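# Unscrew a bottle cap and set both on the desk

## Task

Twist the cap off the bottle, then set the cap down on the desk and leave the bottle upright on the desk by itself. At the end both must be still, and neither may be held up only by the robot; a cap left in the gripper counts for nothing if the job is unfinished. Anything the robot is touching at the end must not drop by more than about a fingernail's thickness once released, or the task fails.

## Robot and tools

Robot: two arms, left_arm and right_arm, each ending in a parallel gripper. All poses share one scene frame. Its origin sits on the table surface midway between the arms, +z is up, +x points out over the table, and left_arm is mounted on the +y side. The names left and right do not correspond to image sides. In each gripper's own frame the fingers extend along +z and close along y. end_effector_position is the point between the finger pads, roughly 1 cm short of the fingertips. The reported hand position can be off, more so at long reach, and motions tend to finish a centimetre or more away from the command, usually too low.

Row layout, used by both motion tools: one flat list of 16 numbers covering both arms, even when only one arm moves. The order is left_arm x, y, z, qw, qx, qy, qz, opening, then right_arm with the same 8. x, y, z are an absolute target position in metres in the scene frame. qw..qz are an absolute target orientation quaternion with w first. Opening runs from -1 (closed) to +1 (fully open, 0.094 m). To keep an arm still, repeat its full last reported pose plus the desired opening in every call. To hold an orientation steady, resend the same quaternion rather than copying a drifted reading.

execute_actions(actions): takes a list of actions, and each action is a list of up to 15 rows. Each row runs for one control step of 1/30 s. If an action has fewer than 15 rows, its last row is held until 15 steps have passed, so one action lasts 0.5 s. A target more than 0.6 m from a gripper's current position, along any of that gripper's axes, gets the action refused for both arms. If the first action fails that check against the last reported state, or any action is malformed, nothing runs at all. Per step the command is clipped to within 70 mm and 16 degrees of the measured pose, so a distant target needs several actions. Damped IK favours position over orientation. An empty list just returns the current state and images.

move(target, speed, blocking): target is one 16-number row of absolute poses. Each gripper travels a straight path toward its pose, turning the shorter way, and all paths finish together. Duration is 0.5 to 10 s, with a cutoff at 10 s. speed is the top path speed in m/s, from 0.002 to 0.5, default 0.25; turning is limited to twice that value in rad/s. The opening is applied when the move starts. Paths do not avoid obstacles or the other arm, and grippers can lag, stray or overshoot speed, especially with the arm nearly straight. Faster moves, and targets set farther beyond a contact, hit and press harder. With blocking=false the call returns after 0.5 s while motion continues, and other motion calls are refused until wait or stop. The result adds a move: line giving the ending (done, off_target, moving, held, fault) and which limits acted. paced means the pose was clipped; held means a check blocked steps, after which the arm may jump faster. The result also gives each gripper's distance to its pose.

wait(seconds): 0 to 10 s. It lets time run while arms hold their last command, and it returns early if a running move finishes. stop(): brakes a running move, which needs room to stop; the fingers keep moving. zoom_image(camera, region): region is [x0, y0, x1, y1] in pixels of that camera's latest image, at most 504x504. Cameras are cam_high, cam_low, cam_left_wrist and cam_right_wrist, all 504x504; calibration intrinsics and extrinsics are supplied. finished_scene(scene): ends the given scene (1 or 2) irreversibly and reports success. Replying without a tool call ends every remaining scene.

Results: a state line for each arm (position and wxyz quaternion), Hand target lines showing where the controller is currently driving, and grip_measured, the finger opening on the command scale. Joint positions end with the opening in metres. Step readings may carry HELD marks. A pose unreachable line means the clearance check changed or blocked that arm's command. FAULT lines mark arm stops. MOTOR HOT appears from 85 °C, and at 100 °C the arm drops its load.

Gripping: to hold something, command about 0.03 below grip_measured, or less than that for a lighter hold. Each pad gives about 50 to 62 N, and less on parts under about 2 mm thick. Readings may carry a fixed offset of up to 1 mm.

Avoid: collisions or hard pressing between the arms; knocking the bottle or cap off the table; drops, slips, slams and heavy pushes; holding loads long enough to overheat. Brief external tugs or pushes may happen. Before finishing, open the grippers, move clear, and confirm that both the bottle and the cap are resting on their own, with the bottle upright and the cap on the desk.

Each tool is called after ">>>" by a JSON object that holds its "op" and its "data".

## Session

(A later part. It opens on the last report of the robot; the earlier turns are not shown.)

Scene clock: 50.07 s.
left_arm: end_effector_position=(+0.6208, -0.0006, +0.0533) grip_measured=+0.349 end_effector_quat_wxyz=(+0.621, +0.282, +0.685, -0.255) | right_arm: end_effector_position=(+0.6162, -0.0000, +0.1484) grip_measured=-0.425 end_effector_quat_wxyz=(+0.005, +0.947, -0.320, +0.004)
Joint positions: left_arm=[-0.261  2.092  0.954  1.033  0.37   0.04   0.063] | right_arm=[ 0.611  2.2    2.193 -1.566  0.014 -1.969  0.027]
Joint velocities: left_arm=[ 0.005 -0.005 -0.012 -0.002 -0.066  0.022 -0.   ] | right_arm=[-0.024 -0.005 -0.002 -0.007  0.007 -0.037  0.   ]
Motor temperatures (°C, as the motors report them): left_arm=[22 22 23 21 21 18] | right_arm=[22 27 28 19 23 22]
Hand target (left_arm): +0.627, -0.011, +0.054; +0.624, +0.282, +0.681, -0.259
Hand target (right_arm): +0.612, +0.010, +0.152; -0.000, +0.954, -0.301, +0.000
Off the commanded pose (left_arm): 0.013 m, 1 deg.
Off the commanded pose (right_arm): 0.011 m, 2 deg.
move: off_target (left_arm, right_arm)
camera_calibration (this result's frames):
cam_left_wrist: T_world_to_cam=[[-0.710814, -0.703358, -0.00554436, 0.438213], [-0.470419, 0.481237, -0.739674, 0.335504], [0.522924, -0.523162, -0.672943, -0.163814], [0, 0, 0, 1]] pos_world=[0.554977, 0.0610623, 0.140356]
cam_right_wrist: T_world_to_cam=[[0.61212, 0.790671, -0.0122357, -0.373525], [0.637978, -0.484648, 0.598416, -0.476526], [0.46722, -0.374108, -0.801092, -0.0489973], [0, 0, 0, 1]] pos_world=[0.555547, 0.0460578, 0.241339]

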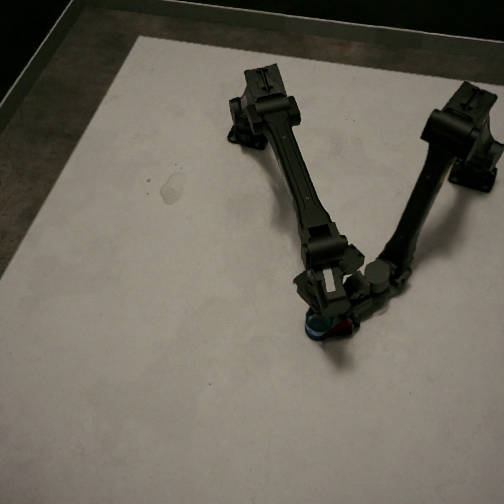

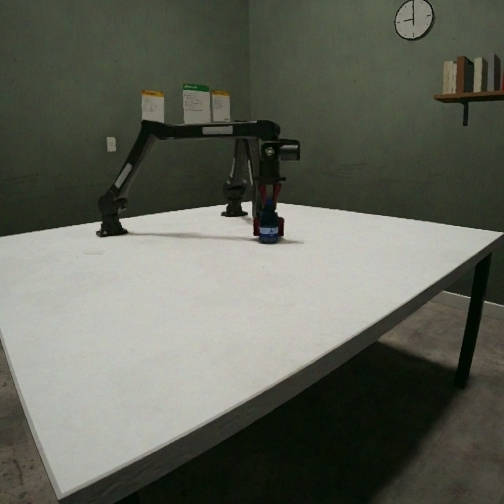

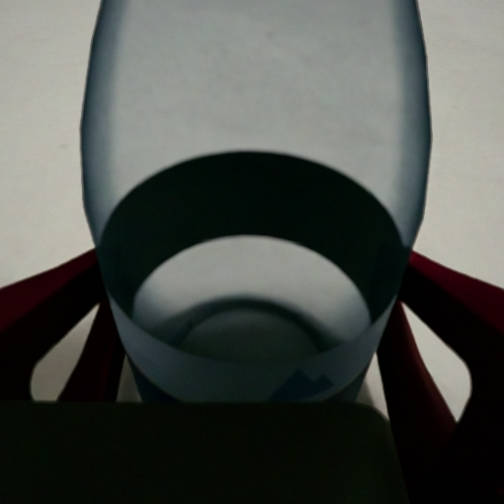

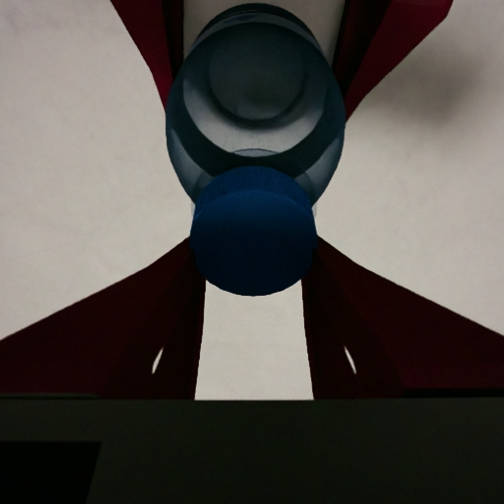

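>>> {"op": "move", "data": {"target": [0.628,-0.011,0.054,0.624,0.282,0.681,-0.259,0.25, 0.612,0.010,0.148,0,-0.954,0.301,0,0.2]}}

>>> {"op": "move", "data": {"target": [0.628,-0.011,0.054,0.624,0.282,0.681,-0.259,0.25, 0.607,0.018,0.136,0,-0.259,0.966,0,0.2], "speed": 0.5}}

Scene clock: 51.90 s.
left_arm: end_effector_position=(+0.6209, -0.0004, +0.0528) grip_measured=+0.349 end_effector_quat_wxyz=(+0.621, +0.282, +0.686, -0.254) | right_arm: end_effector_position=(+0.6154, +0.0014, +0.1484) grip_measured=+0.198 end_effector_quat_wxyz=(+0.002, +0.949, -0.315, +0.000)
Joint positions: left_arm=[-0.261  2.093  0.954  1.033  0.368  0.041  0.063] | right_arm=[ 0.611  2.2    2.193 -1.566  0.003 -1.98   0.056]
Joint velocities: left_arm=[-0.005 -0.005 -0.012 -0.022  0.007 -0.037  0.001] | right_arm=[-0.005 -0.024 -0.022  0.002 -0.037  0.007 -0.   ]
Motor temperatures (°C, as the motors report them): left_arm=[22 22 23 21 21 18] | right_arm=[22 27 28 19 23 22]
Hand target (left_arm): +0.627, -0.011, +0.054; +0.624, +0.282, +0.681, -0.259
Hand target (right_arm): +0.612, +0.010, +0.148; +0.000, +0.954, -0.301, +0.000
Off the commanded pose (left_arm): 0.013 m, 1 deg.
Off the commanded pose (right_arm): 0.009 m, 2 deg.
move: off_target (left_arm)
camera_calibration (this result's frames):
cam_left_wrist: T_world_to_cam=[[-0.709775, -0.704405, -0.00578898, 0.437817], [-0.471405, 0.481073, -0.739153, 0.335679], [0.523448, -0.521903, -0.673513, -0.164401], [0, 0, 0, 1]] pos_world=[0.555048, 0.0611128, 0.139926]
cam_right_wrist: T_world_to_cam=[[0.60391, 0.797016, -0.00767796, -0.369871], [0.646077, -0.483855, 0.590313, -0.479118], [0.466774, -0.361456, -0.807138, -0.0469633], [0, 0, 0, 1]] pos_world=[0.554837, 0.0459945, 0.242084]

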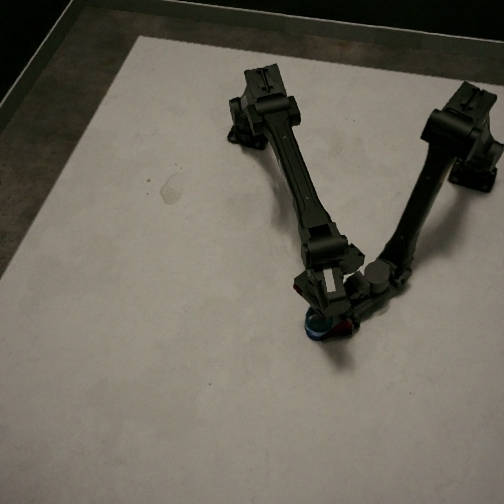

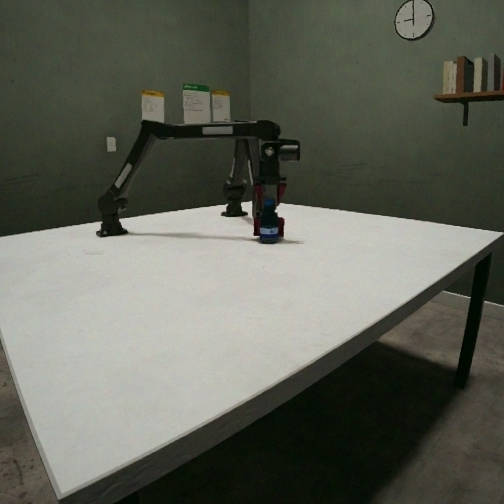

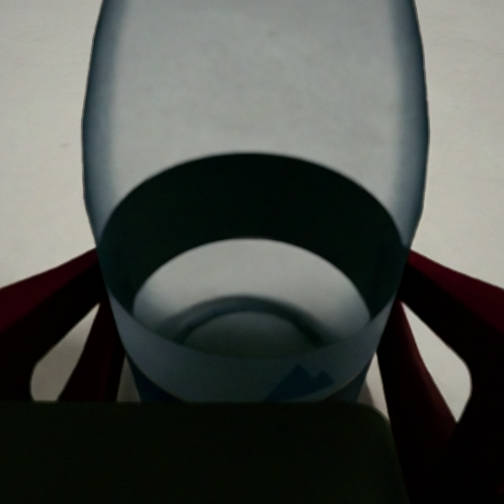

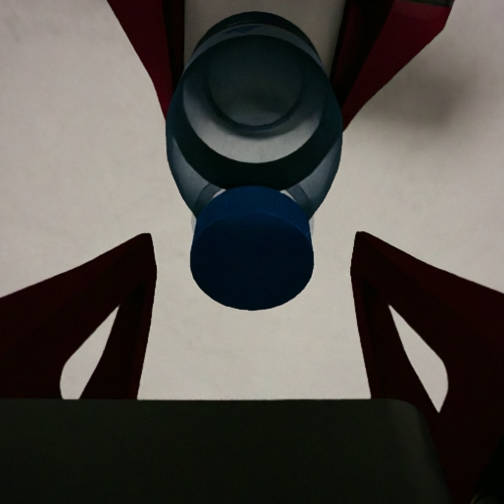

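Scene clock: 54.63 s.
left_arm: end_effector_position=(+0.6209, -0.0004, +0.0528) grip_measured=+0.349 end_effector_quat_wxyz=(+0.621, +0.282, +0.686, -0.254) | right_arm: end_effector_position=(+0.6121, +0.0104, +0.1447) grip_measured=+0.198 end_effector_quat_wxyz=(+0.002, -0.262, +0.965, +0.001)
Joint positions: left_arm=[-0.261  2.093  0.954  1.033  0.368  0.041  0.063] | right_arm=[ 0.623  2.2    2.183 -1.55  -0.001  0.003  0.056]
Joint velocities: left_arm=[ 0.005 -0.005 -0.012 -0.027  0.037 -0.037 -0.001] | right_arm=[ 0.005 -0.015 -0.012 -0.007  0.022 -0.007  0.   ]
Motor temperatures (°C, as the motors report them): left_arm=[22 22 23 21 21 18] | right_arm=[22 27 28 19 23 22]
Hand target (left_arm): +0.627, -0.011, +0.054; +0.624, +0.282, +0.681, -0.259
Hand target (right_arm): +0.607, +0.018, +0.136; -0.001, -0.259, +0.966, -0.000
Off the commanded pose (left_arm): 0.013 m, 1 deg.
Off the commanded pose (right_arm): 0.013 m, 0 deg.
move: off_target (left_arm, right_arm)
camera_calibration (this result's frames):
cam_left_wrist: T_world_to_cam=[[-0.709775, -0.704405, -0.00578898, 0.437817], [-0.471405, 0.481073, -0.739153, 0.335679], [0.523448, -0.521903, -0.673513, -0.164401], [0, 0, 0, 1]] pos_world=[0.555048, 0.0611128, 0.139926]
cam_right_wrist: T_world_to_cam=[[0.499704, -0.866179, -0.00541548, -0.294251], [-0.700791, -0.407949, 0.585209, 0.353853], [-0.509105, -0.288636, -0.810864, 0.551983], [0, 0, 0, 1]] pos_world=[0.676033, 0.0488021, 0.238912]

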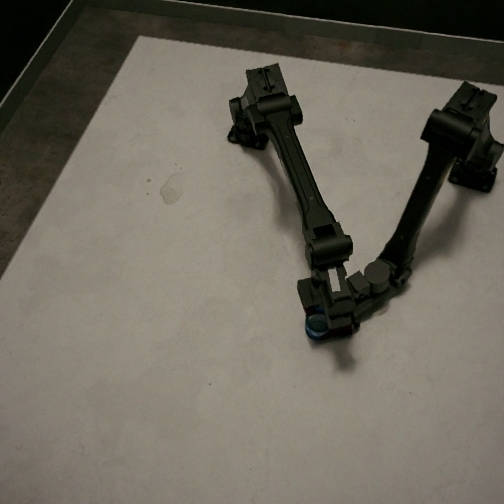

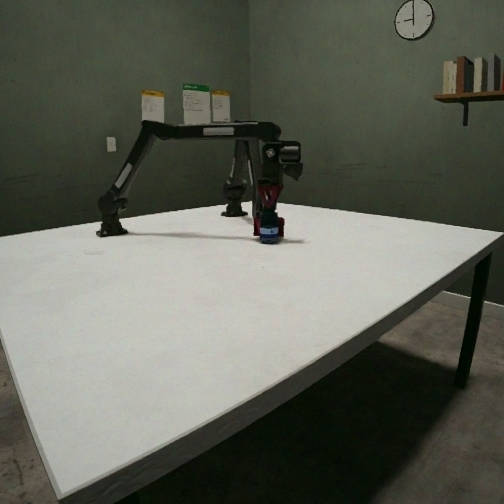

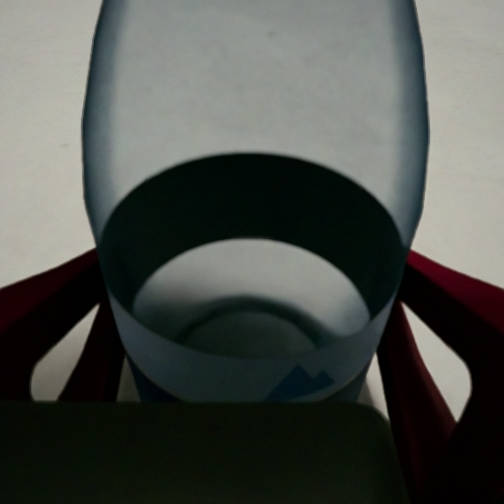

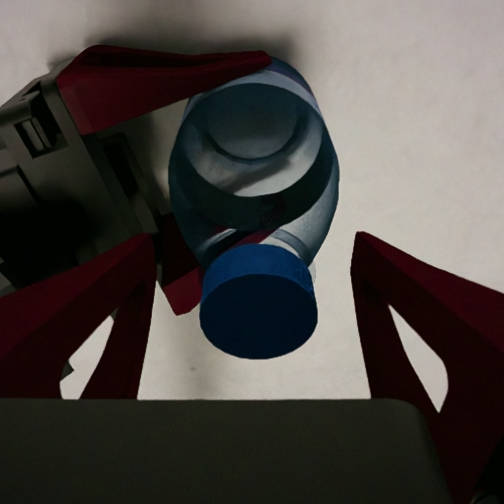

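>>> {"op": "move", "data": {"target": [0.628,-0.011,0.054,0.624,0.282,0.681,-0.259,0.25, 0.608,0.008,0.146,0,0.5,0.866,0,0.1], "speed": 0.5}}

>>> {"op": "move", "data": {"target": [0.628,-0.011,0.054,0.624,0.282,0.681,-0.259,0.25, 0.608,0.008,0.146,0,0.5,0.866,0,-0.6]}}

>>> {"op": "zoom_image", "data": {"camera": "cam_right_wrist", "region": [190, 200, 320, 330]}}

Scene clock: 57.90 s.
left_arm: end_effector_position=(+0.6209, -0.0004, +0.0528) grip_measured=+0.349 end_effector_quat_wxyz=(+0.621, +0.282, +0.686, -0.254) | right_arm: end_effector_position=(+0.6120, +0.0104, +0.1462) grip_measured=+0.102 end_effector_quat_wxyz=(+0.001, +0.492, +0.871, +0.003)
Joint positions: left_arm=[-0.261  2.093  0.954  1.033  0.368  0.041  0.063] | right_arm=[ 0.623  2.197  2.183 -1.55  -0.001  1.561  0.052]
Joint velocities: left_arm=[-0.015 -0.005 -0.012 -0.017 -0.007  0.007 -0.001] | right_arm=[ 0.005 -0.005 -0.002 -0.012 -0.022 -0.081 -0.   ]
Motor temperatures (°C, as the motors report them): left_arm=[22 22 24 21 21 18] | right_arm=[22 27 27 19 23 22]
Hand target (left_arm): +0.627, -0.011, +0.054; +0.624, +0.282, +0.681, -0.259
Hand target (right_arm): +0.608, +0.008, +0.146; -0.000, +0.500, +0.866, -0.000
Off the commanded pose (left_arm): 0.013 m, 1 deg.
Off the commanded pose (right_arm): 0.005 m, 1 deg.
move: off_target (left_arm)
camera_calibration (this result's frames):
cam_left_wrist: T_world_to_cam=[[-0.709775, -0.704405, -0.00578898, 0.437817], [-0.471405, 0.481073, -0.739153, 0.335679], [0.523448, -0.521903, -0.673513, -0.164401], [0, 0, 0, 1]] pos_world=[0.555048, 0.0611128, 0.139926]
cam_right_wrist: T_world_to_cam=[[-0.859656, -0.510743, -0.0115548, 0.53493], [-0.418503, 0.691069, 0.589304, 0.168178], [-0.292998, 0.511434, -0.807829, 0.412186], [0, 0, 0, 1]] pos_world=[0.651009, -0.0538166, 0.240049]

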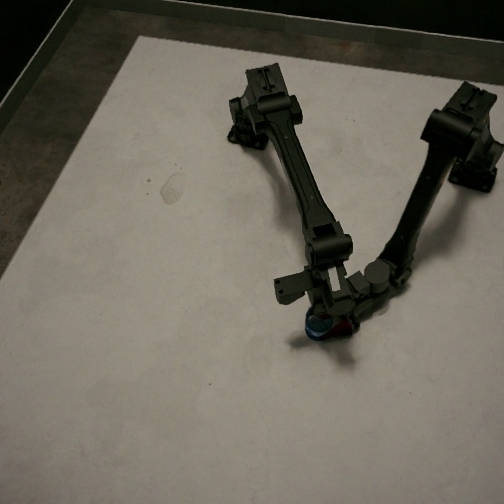

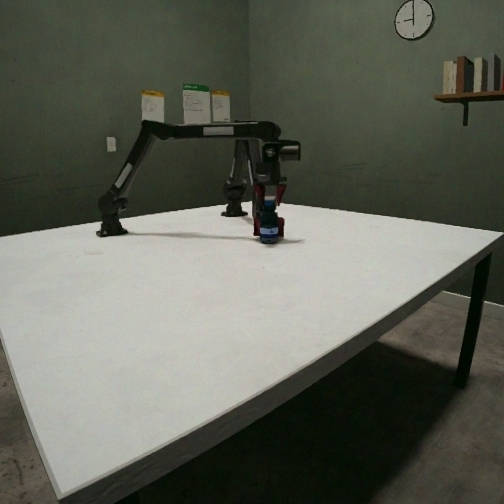

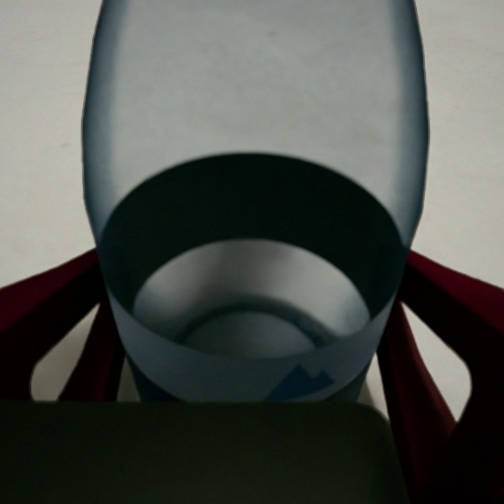

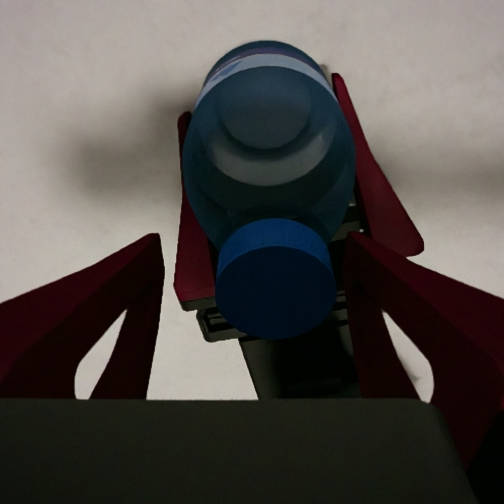

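Scene clock: 58.60 s.
left_arm: end_effector_position=(+0.6224, +0.0018, +0.0527) grip_measured=+0.349 end_effector_quat_wxyz=(+0.621, +0.277, +0.688, -0.254) | right_arm: end_effector_position=(+0.6100, +0.0097, +0.1462) grip_measured=-0.358 end_effector_quat_wxyz=(-0.001, +0.491, +0.871, +0.000)
Joint positions: left_arm=[-0.258  2.093  0.954  1.033  0.363  0.033  0.063] | right_arm=[ 0.624  2.197  2.182 -1.557 -0.002  1.561  0.03 ]
Joint velocities: left_arm=[-0.005 -0.015 -0.002 -0.007  0.051 -0.066  0.001] | right_arm=[-0.005  0.005 -0.007 -0.022 -0.037 -0.037  0.   ]
Motor temperatures (°C, as the motors report them): left_arm=[22 22 24 21 21 18] | right_arm=[22 27 27 19 23 22]
Hand target (left_arm): +0.627, -0.011, +0.054; +0.624, +0.282, +0.681, -0.259
Hand target (right_arm): +0.608, +0.008, +0.146; -0.000, +0.500, +0.866, -0.000
Off the commanded pose (left_arm): 0.014 m, 1 deg.
Off the commanded pose (right_arm): 0.003 m, 1 deg.
move: off_target (left_arm)
camera_calibration (this result's frames):
cam_left_wrist: T_world_to_cam=[[-0.703847, -0.710349, 0.00183357, 0.436287], [-0.479635, 0.473337, -0.738852, 0.34034], [0.523975, -0.520918, -0.673865, -0.164411], [0, 0, 0, 1]] pos_world=[0.556465, 0.063176, 0.13987]
cam_right_wrist: T_world_to_cam=[[-0.859514, -0.511097, -0.00392942, 0.53165], [-0.41455, 0.692614, 0.590283, 0.16527], [-0.29897, 0.508986, -0.807187, 0.415438], [0, 0, 0, 1]] pos_world=[0.649677, -0.0541958, 0.239869]

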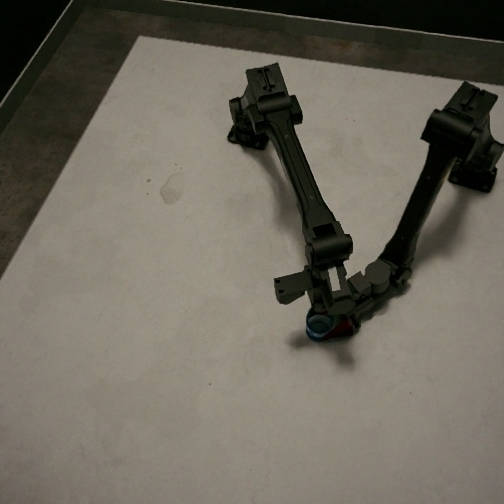

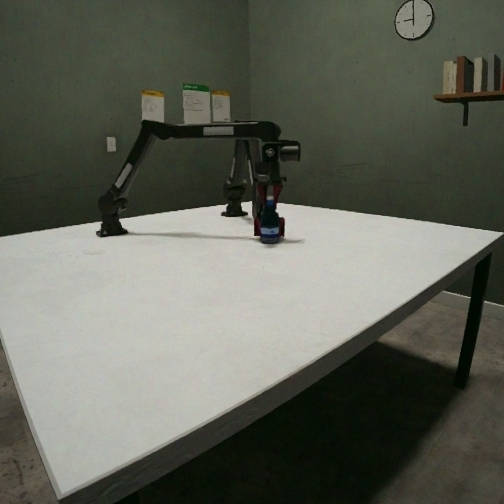

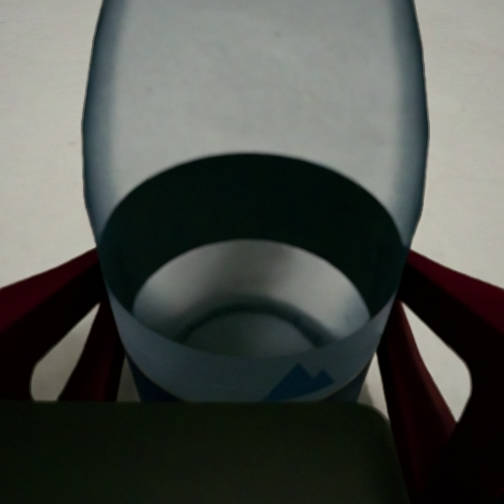

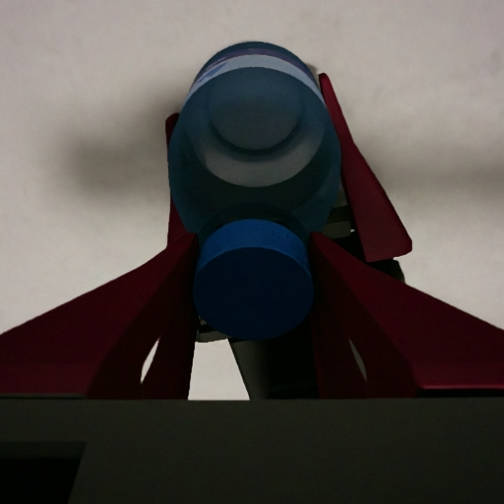

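Region (190, 200, 320, 330) of cam_right_wrist's 504x504 image, scaled by 3.877, with more detail than that image has.

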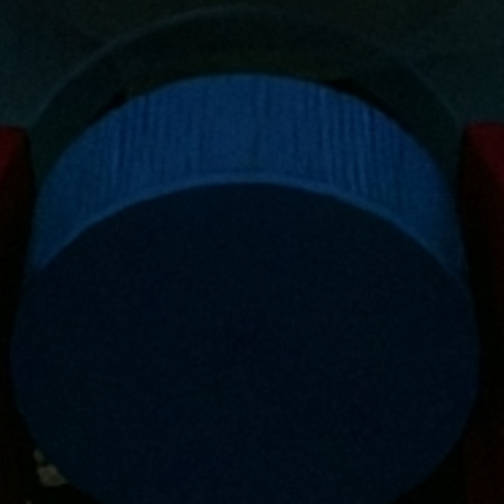

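>>> {"op": "move", "data": {"target": [0.623,0.0,0.053,0.622,0.28,0.686,-0.254,0.25, 0.610,0.0095,0.146,0,0.5,0.866,0,0.0]}}

>>> {"op": "move", "data": {"target": [0.623,0.0,0.053,0.622,0.28,0.686,-0.254,0.25, 0.613,0.011,0.169,0,0.5,0.866,0,0.0], "speed": 0.05}}

>>> {"op": "move", "data": {"target": [0.623,0.0,0.053,0.622,0.28,0.686,-0.254,0.25, 0.612,0.0105,0.147,0,0.5,0.866,0,0.0], "speed": 0.05}}

Scene clock: 60.53 s.
left_arm: end_effector_position=(+0.6223, +0.0017, +0.0527) grip_measured=+0.349 end_effector_quat_wxyz=(+0.621, +0.277, +0.688, -0.254) | right_arm: end_effector_position=(+0.6100, +0.0097, +0.1462) grip_measured=-0.002 end_effector_quat_wxyz=(-0.001, +0.492, +0.870, +0.000)
Joint positions: left_arm=[-0.258  2.093  0.954  1.033  0.364  0.033  0.063] | right_arm=[ 0.624  2.197  2.182 -1.557 -0.002  1.563  0.047]
Joint velocities: left_arm=[ 0.005 -0.024  0.002  0.012 -0.066  0.037  0.   ] | right_arm=[ 0.005 -0.015 -0.002 -0.007  0.007  0.007  0.   ]
Motor temperatures (°C, as the motors report them): left_arm=[22 22 24 21 21 18] | right_arm=[22 27 27 19 23 22]
Hand target (left_arm): +0.623, -0.000, +0.053; +0.622, +0.280, +0.686, -0.254
Hand target (right_arm): +0.610, +0.009, +0.146; -0.000, +0.500, +0.866, -0.000
Off the commanded pose (left_arm): 0.002 m, 0 deg.
Off the commanded pose (right_arm): 0.000 m, 1 deg.
move: done
camera_calibration (this result's frames):
cam_left_wrist: T_world_to_cam=[[-0.704116, -0.710082, 0.00187133, 0.436387], [-0.479467, 0.473491, -0.738862, 0.340238], [0.523767, -0.521142, -0.673854, -0.164281], [0, 0, 0, 1]] pos_world=[0.556445, 0.063157, 0.139871]
cam_right_wrist: T_world_to_cam=[[-0.860682, -0.509128, -0.00392539, 0.532342], [-0.412963, 0.693563, 0.590281, 0.164293], [-0.297806, 0.509666, -0.807188, 0.414721], [0, 0, 0, 1]] pos_world=[0.649531, -0.0542861, 0.239869]

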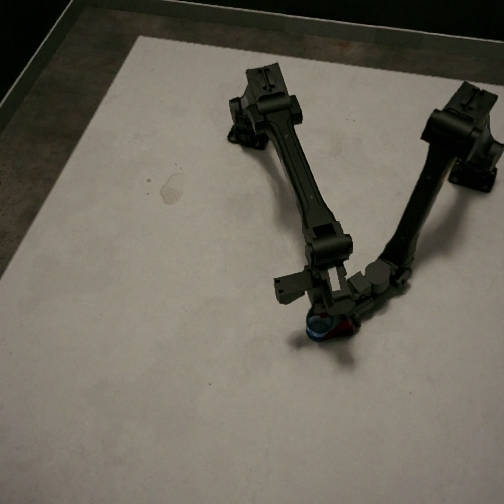

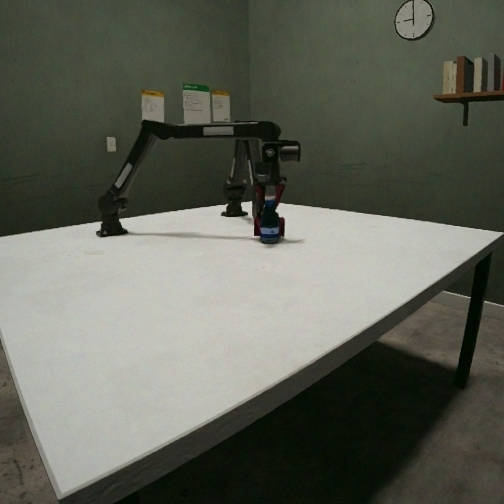

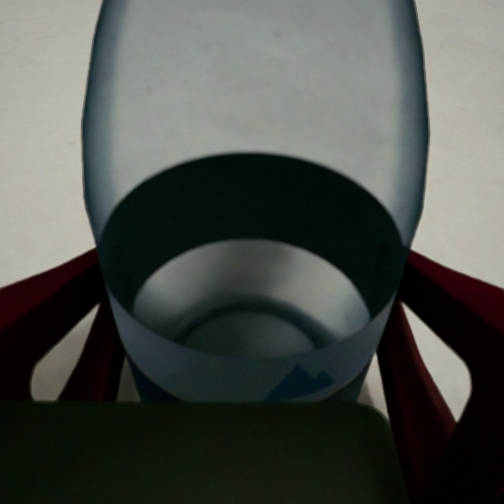

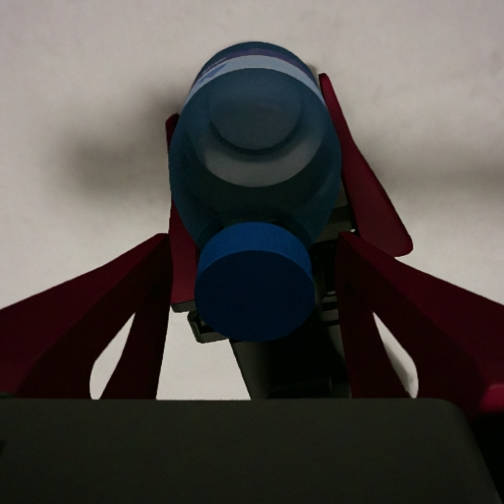

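Scene clock: 61.40 s.
left_arm: end_effector_position=(+0.6219, +0.0013, +0.0527) grip_measured=+0.349 end_effector_quat_wxyz=(+0.621, +0.278, +0.687, -0.255) | right_arm: end_effector_position=(+0.6044, +0.0064, +0.1554) grip_measured=-0.002 end_effector_quat_wxyz=(-0.008, +0.493, +0.870, -0.011)
Joint positions: left_arm=[-0.258  2.093  0.954  1.033  0.367  0.033  0.063] | right_arm=[ 0.624  2.197  2.206 -1.608 -0.002  1.563  0.047]
Joint velocities: left_arm=[-0.015 -0.005 -0.007 -0.007  0.037 -0.022 -0.001] | right_arm=[-0.005 -0.005 -0.007 -0.007  0.037  0.007  0.   ]
Motor temperatures (°C, as the motors report them): left_arm=[22 22 24 21 20 18] | right_arm=[22 27 27 19 23 22]
Hand target (left_arm): +0.623, +0.000, +0.053; +0.622, +0.280, +0.686, -0.254
Hand target (right_arm): +0.612, +0.011, +0.169; +0.000, +0.500, +0.866, +0.001
Off the commanded pose (left_arm): 0.002 m, 0 deg.
Off the commanded pose (right_arm): 0.017 m, 2 deg.
move: off_target (right_arm)
camera_calibration (this result's frames):
cam_left_wrist: T_world_to_cam=[[-0.706563, -0.707648, 0.0018313, 0.437318], [-0.47774, 0.475096, -0.738951, 0.339188], [0.522047, -0.52299, -0.673757, -0.163204], [0, 0, 0, 1]] pos_world=[0.556237, 0.0629657, 0.139882]
cam_right_wrist: T_world_to_cam=[[-0.860659, -0.508672, 0.0227766, 0.521671], [-0.399124, 0.701732, 0.590147, 0.150401], [-0.316174, 0.498824, -0.806975, 0.433364], [0, 0, 0, 1]] pos_world=[0.646028, -0.0563541, 0.249074]

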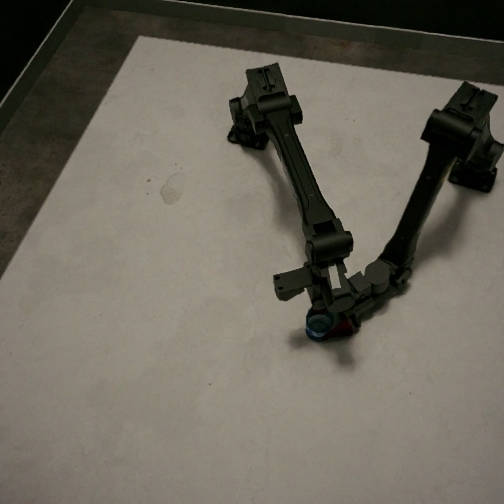

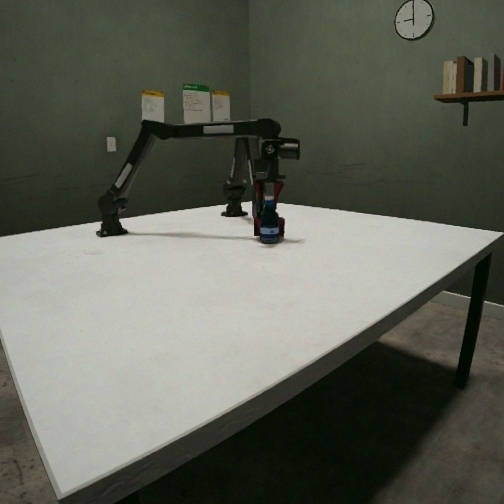

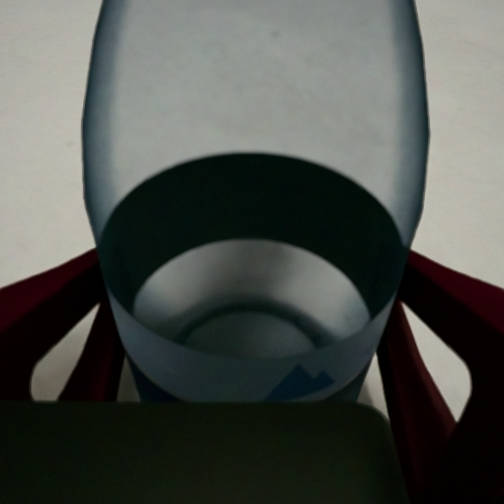

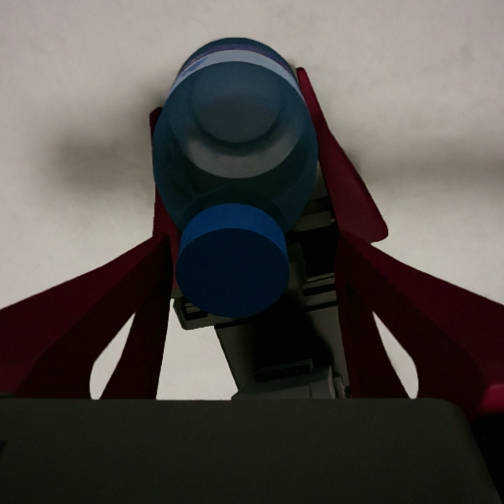

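Scene clock: 62.10 s.
left_arm: end_effector_position=(+0.6219, +0.0013, +0.0527) grip_measured=+0.349 end_effector_quat_wxyz=(+0.621, +0.278, +0.687, -0.255) | right_arm: end_effector_position=(+0.6107, +0.0101, +0.1553) grip_measured=-0.002 end_effector_quat_wxyz=(-0.000, +0.493, +0.870, +0.002)
Joint positions: left_arm=[-0.258  2.093  0.954  1.033  0.367  0.033  0.063] | right_arm=[ 0.624  2.197  2.206 -1.578 -0.002  1.563  0.047]
Joint velocities: left_arm=[ 0.005 -0.005  0.002 -0.012 -0.007  0.007  0.001] | right_arm=[-0.005  0.005 -0.007 -0.007 -0.081 -0.007  0.   ]
Motor temperatures (°C, as the motors report them): left_arm=[22 22 23 21 20 18] | right_arm=[22 27 27 19 23 22]
Hand target (left_arm): +0.623, +0.000, +0.053; +0.622, +0.280, +0.686, -0.254
Hand target (right_arm): +0.612, +0.010, +0.147; +0.000, +0.500, +0.866, -0.000
Off the commanded pose (left_arm): 0.002 m, 0 deg.
Off the commanded pose (right_arm): 0.008 m, 1 deg.
move: done
camera_calibration (this result's frames):
cam_left_wrist: T_world_to_cam=[[-0.706563, -0.707648, 0.0018313, 0.437318], [-0.47774, 0.475096, -0.738951, 0.339188], [0.522047, -0.52299, -0.673757, -0.163204], [0, 0, 0, 1]] pos_world=[0.556237, 0.0629657, 0.139882]
cam_right_wrist: T_world_to_cam=[[-0.860859, -0.50879, -0.00735794, 0.533885], [-0.414443, 0.692691, 0.590268, 0.159792], [-0.295226, 0.511187, -0.807174, 0.420535], [0, 0, 0, 1]] pos_world=[0.649978, -0.0540232, 0.249053]

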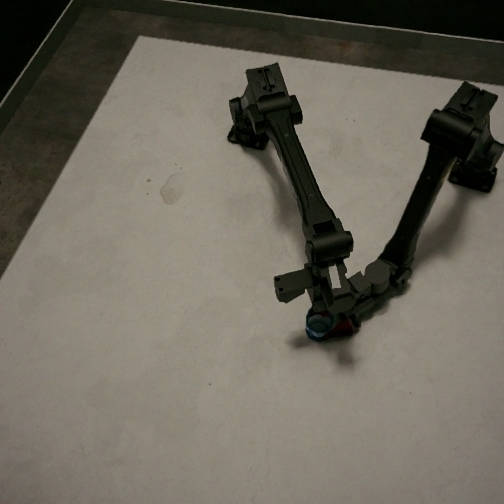

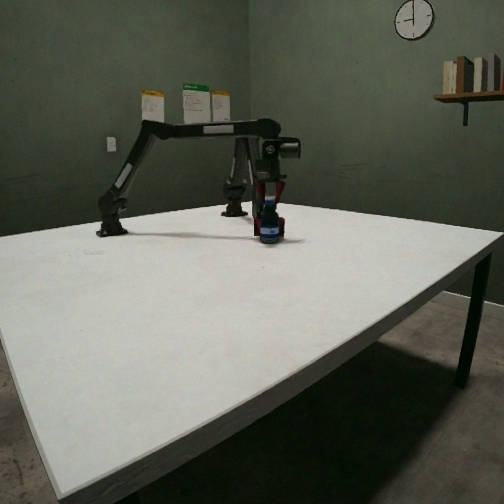

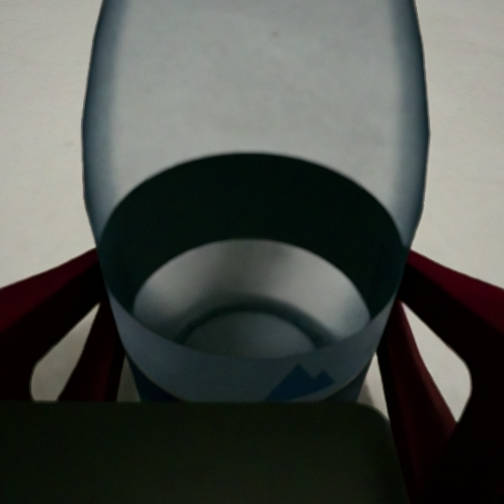

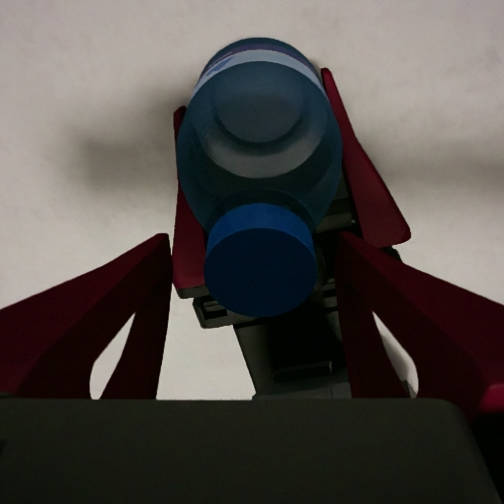

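>>> {"op": "move", "data": {"target": [0.623,0.0,0.053,0.622,0.28,0.686,-0.254,0.25, 0.610,0.0095,0.152,0,0.5,0.866,0,-0.5]}}

>>> {"op": "move", "data": {"target": [0.623,0.0,0.053,0.622,0.28,0.686,-0.254,0.25, 0.610,0.0095,0.154,0,0.087,0.996,0,-0.5], "speed": 0.25}}

Scene clock: 63.67 s.
left_arm: end_effector_position=(+0.6223, +0.0017, +0.0527) grip_measured=+0.349 end_effector_quat_wxyz=(+0.621, +0.276, +0.688, -0.255) | right_arm: end_effector_position=(+0.6104, +0.0100, +0.1553) grip_measured=-0.389 end_effector_quat_wxyz=(-0.000, +0.493, +0.870, +0.001)
Joint positions: left_arm=[-0.258  2.093  0.954  1.033  0.364  0.03   0.063] | right_arm=[ 0.624  2.197  2.206 -1.579 -0.002  1.563  0.029]
Joint velocities: left_arm=[-0.015 -0.005 -0.027 -0.007 -0.037  0.007 -0.   ] | right_arm=[-0.015 -0.015 -0.002 -0.017 -0.007 -0.051  0.001]
Motor temperatures (°C, as the motors report them): left_arm=[22 22 23 21 20 18] | right_arm=[22 27 27 19 23 22]
Hand target (left_arm): +0.623, -0.000, +0.053; +0.622, +0.280, +0.686, -0.254
Hand target (right_arm): +0.610, +0.009, +0.152; -0.000, +0.500, +0.866, -0.000
Off the commanded pose (left_arm): 0.002 m, 1 deg.
Off the commanded pose (right_arm): 0.003 m, 1 deg.
move: done
camera_calibration (this result's frames):
cam_left_wrist: T_world_to_cam=[[-0.703922, -0.710263, 0.00452827, 0.436126], [-0.48096, 0.471955, -0.738875, 0.341171], [0.522658, -0.522288, -0.673828, -0.16359], [0, 0, 0, 1]] pos_world=[0.55659, 0.0633057, 0.139876]
cam_right_wrist: T_world_to_cam=[[-0.860868, -0.508795, -0.00583207, 0.533278], [-0.413667, 0.693149, 0.590275, 0.159311], [-0.296286, 0.510561, -0.807181, 0.421192], [0, 0, 0, 1]] pos_world=[0.649778, -0.0541412, 0.249051]

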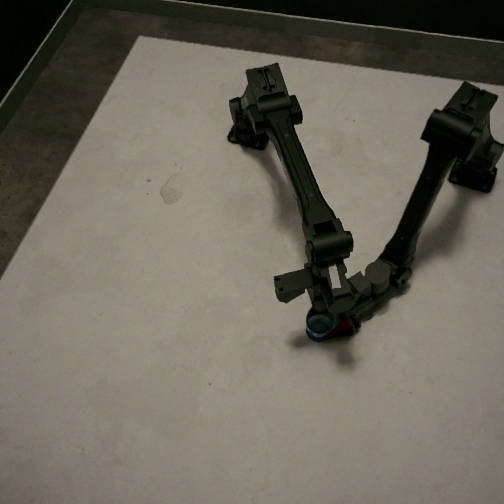

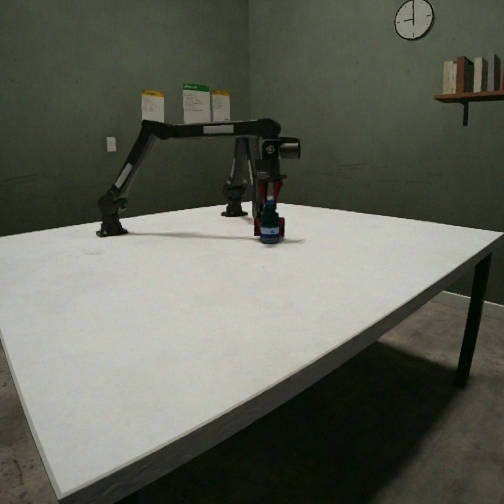

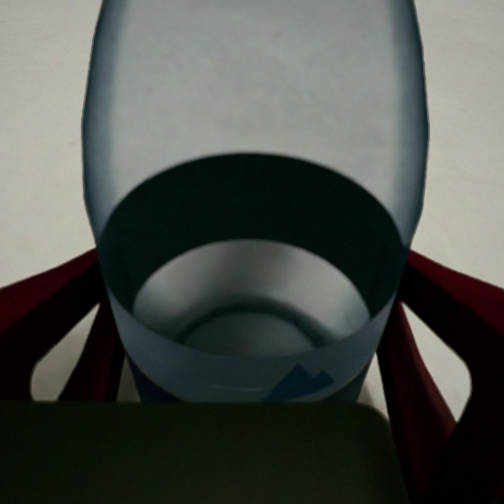

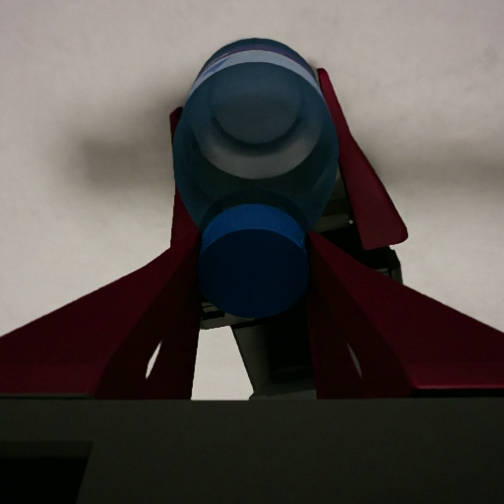

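Scene clock: 65.93 s.
left_arm: end_effector_position=(+0.6223, +0.0017, +0.0527) grip_measured=+0.349 end_effector_quat_wxyz=(+0.621, +0.276, +0.688, -0.255) | right_arm: end_effector_position=(+0.6104, +0.0100, +0.1553) grip_measured=-0.389 end_effector_quat_wxyz=(-0.000, +0.098, +0.995, +0.001)
Joint positions: left_arm=[-0.258  2.093  0.954  1.033  0.364  0.03   0.063] | right_arm=[ 0.624  2.197  2.206 -1.579 -0.002  0.729  0.029]
Joint velocities: left_arm=[-0.005 -0.005 -0.012 -0.017 -0.037 -0.022 -0.001] | right_arm=[-0.005  0.005 -0.007 -0.007  0.007 -0.051 -0.001]
Motor temperatures (°C, as the motors report them): left_arm=[22 22 23 21 20 18] | right_arm=[22 27 27 19 23 22]
Hand target (left_arm): +0.623, +0.000, +0.053; +0.622, +0.280, +0.686, -0.254
Hand target (right_arm): +0.610, +0.010, +0.154; -0.000, +0.087, +0.996, -0.000
Off the commanded pose (left_arm): 0.002 m, 1 deg.
Off the commanded pose (right_arm): 0.001 m, 1 deg.
move: done
camera_calibration (this result's frames):
cam_left_wrist: T_world_to_cam=[[-0.703922, -0.710263, 0.00452827, 0.436126], [-0.48096, 0.471955, -0.738875, 0.341171], [0.522658, -0.522288, -0.673828, -0.16359], [0, 0, 0, 1]] pos_world=[0.55659, 0.0633057, 0.139876]
cam_right_wrist: T_world_to_cam=[[-0.200944, -0.979579, -0.00678308, 0.13528], [-0.792328, 0.158453, 0.58916, 0.39595], [-0.576054, 0.123763, -0.807988, 0.595944], [0, 0, 0, 1]] pos_world=[0.684202, -0.00397755, 0.249155]

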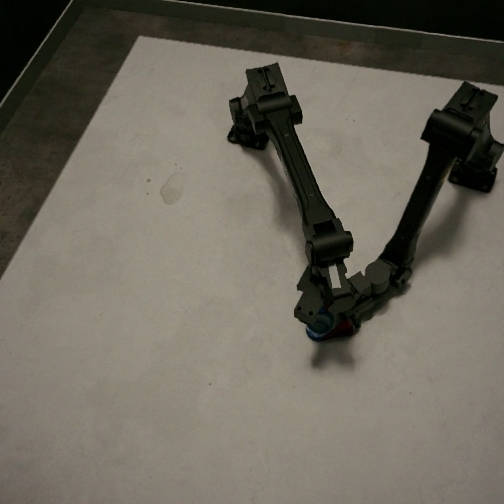

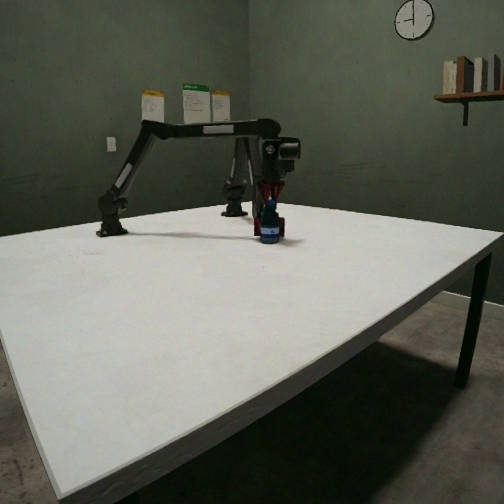

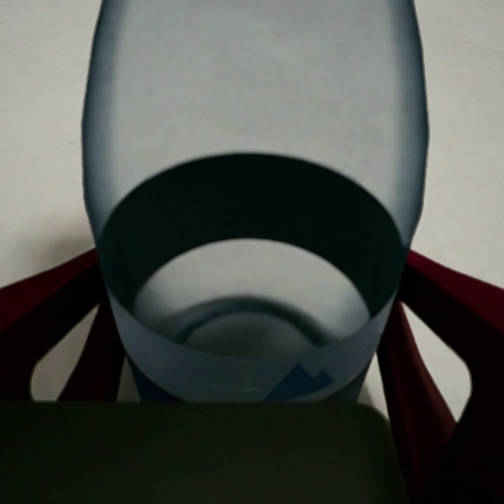

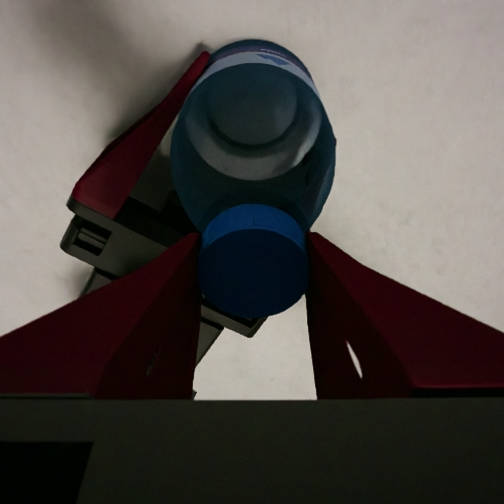

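It was the ring. Now it turns freely.

>>> {"op": "move", "data": {"target": [0.623,0.0,0.053,0.622,0.28,0.686,-0.254,0.25, 0.610,0.0095,0.16,0,-0.96,0.28,0,-0.45], "speed": 0.5}}

Scene clock: 69.97 s.
left_arm: end_effector_position=(+0.6224, +0.0018, +0.0527) grip_measured=+0.349 end_effector_quat_wxyz=(+0.621, +0.275, +0.688, -0.255) | right_arm: end_effector_position=(+0.6103, +0.0097, +0.1563) grip_measured=-0.389 end_effector_quat_wxyz=(-0.001, +0.957, -0.291, +0.000)
Joint positions: left_arm=[-0.258  2.093  0.954  1.033  0.363  0.029  0.063] | right_arm=[ 0.624  2.195  2.206 -1.58  -0.001 -2.019  0.029]
Joint velocities: left_arm=[-0.015 -0.005 -0.002 -0.012  0.051  0.037  0.   ] | right_arm=[-0.005 -0.024 -0.002  0.012  0.066  0.007 -0.001]
Motor temperatures (°C, as the motors report them): left_arm=[22 22 23 21 20 18] | right_arm=[22 28 28 19 23 22]
Hand target (left_arm): +0.623, +0.000, +0.053; +0.622, +0.280, +0.686, -0.254
Hand target (right_arm): +0.610, +0.009, +0.160; -0.000, +0.960, -0.280, +0.000
Off the commanded pose (left_arm): 0.002 m, 1 deg.
Off the commanded pose (right_arm): 0.004 m, 1 deg.
move: done
camera_calibration (this result's frames):
cam_left_wrist: T_world_to_cam=[[-0.703567, -0.710606, 0.00562919, 0.435913], [-0.481767, 0.471142, -0.738868, 0.341672], [0.522392, -0.522556, -0.673826, -0.163425], [0, 0, 0, 1]] pos_world=[0.556672, 0.0633885, 0.139877]
cam_right_wrist: T_world_to_cam=[[0.561773, 0.827287, -0.00266757, -0.348663], [0.669583, -0.452785, 0.588765, -0.490897], [0.48587, -0.332538, -0.8083, -0.0468891], [0, 0, 0, 1]] pos_world=[0.547347, 0.0505812, 0.250193]

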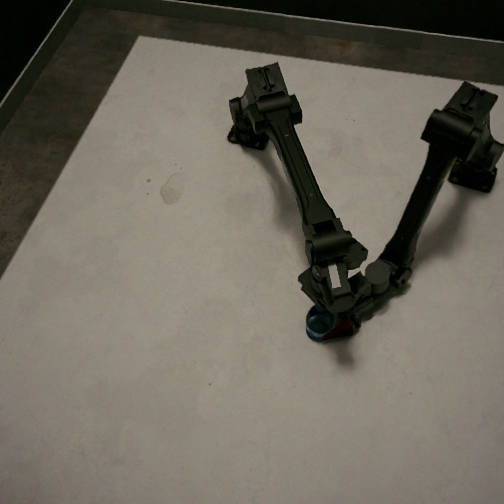

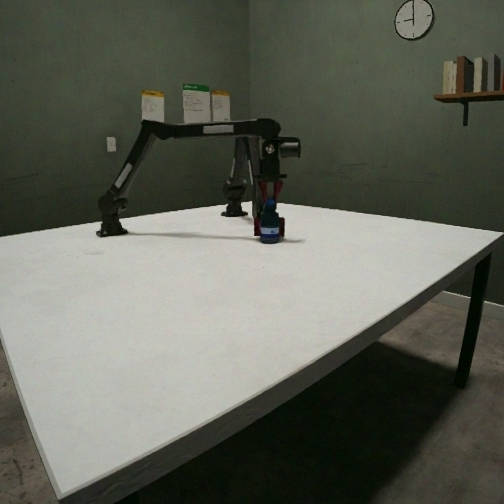

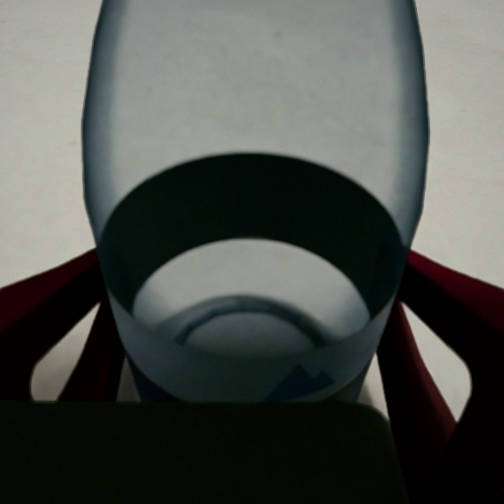

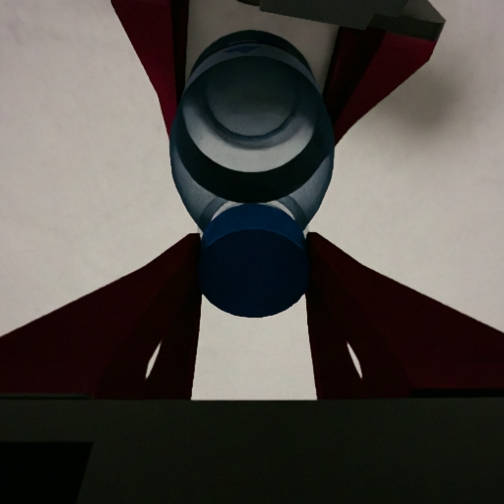

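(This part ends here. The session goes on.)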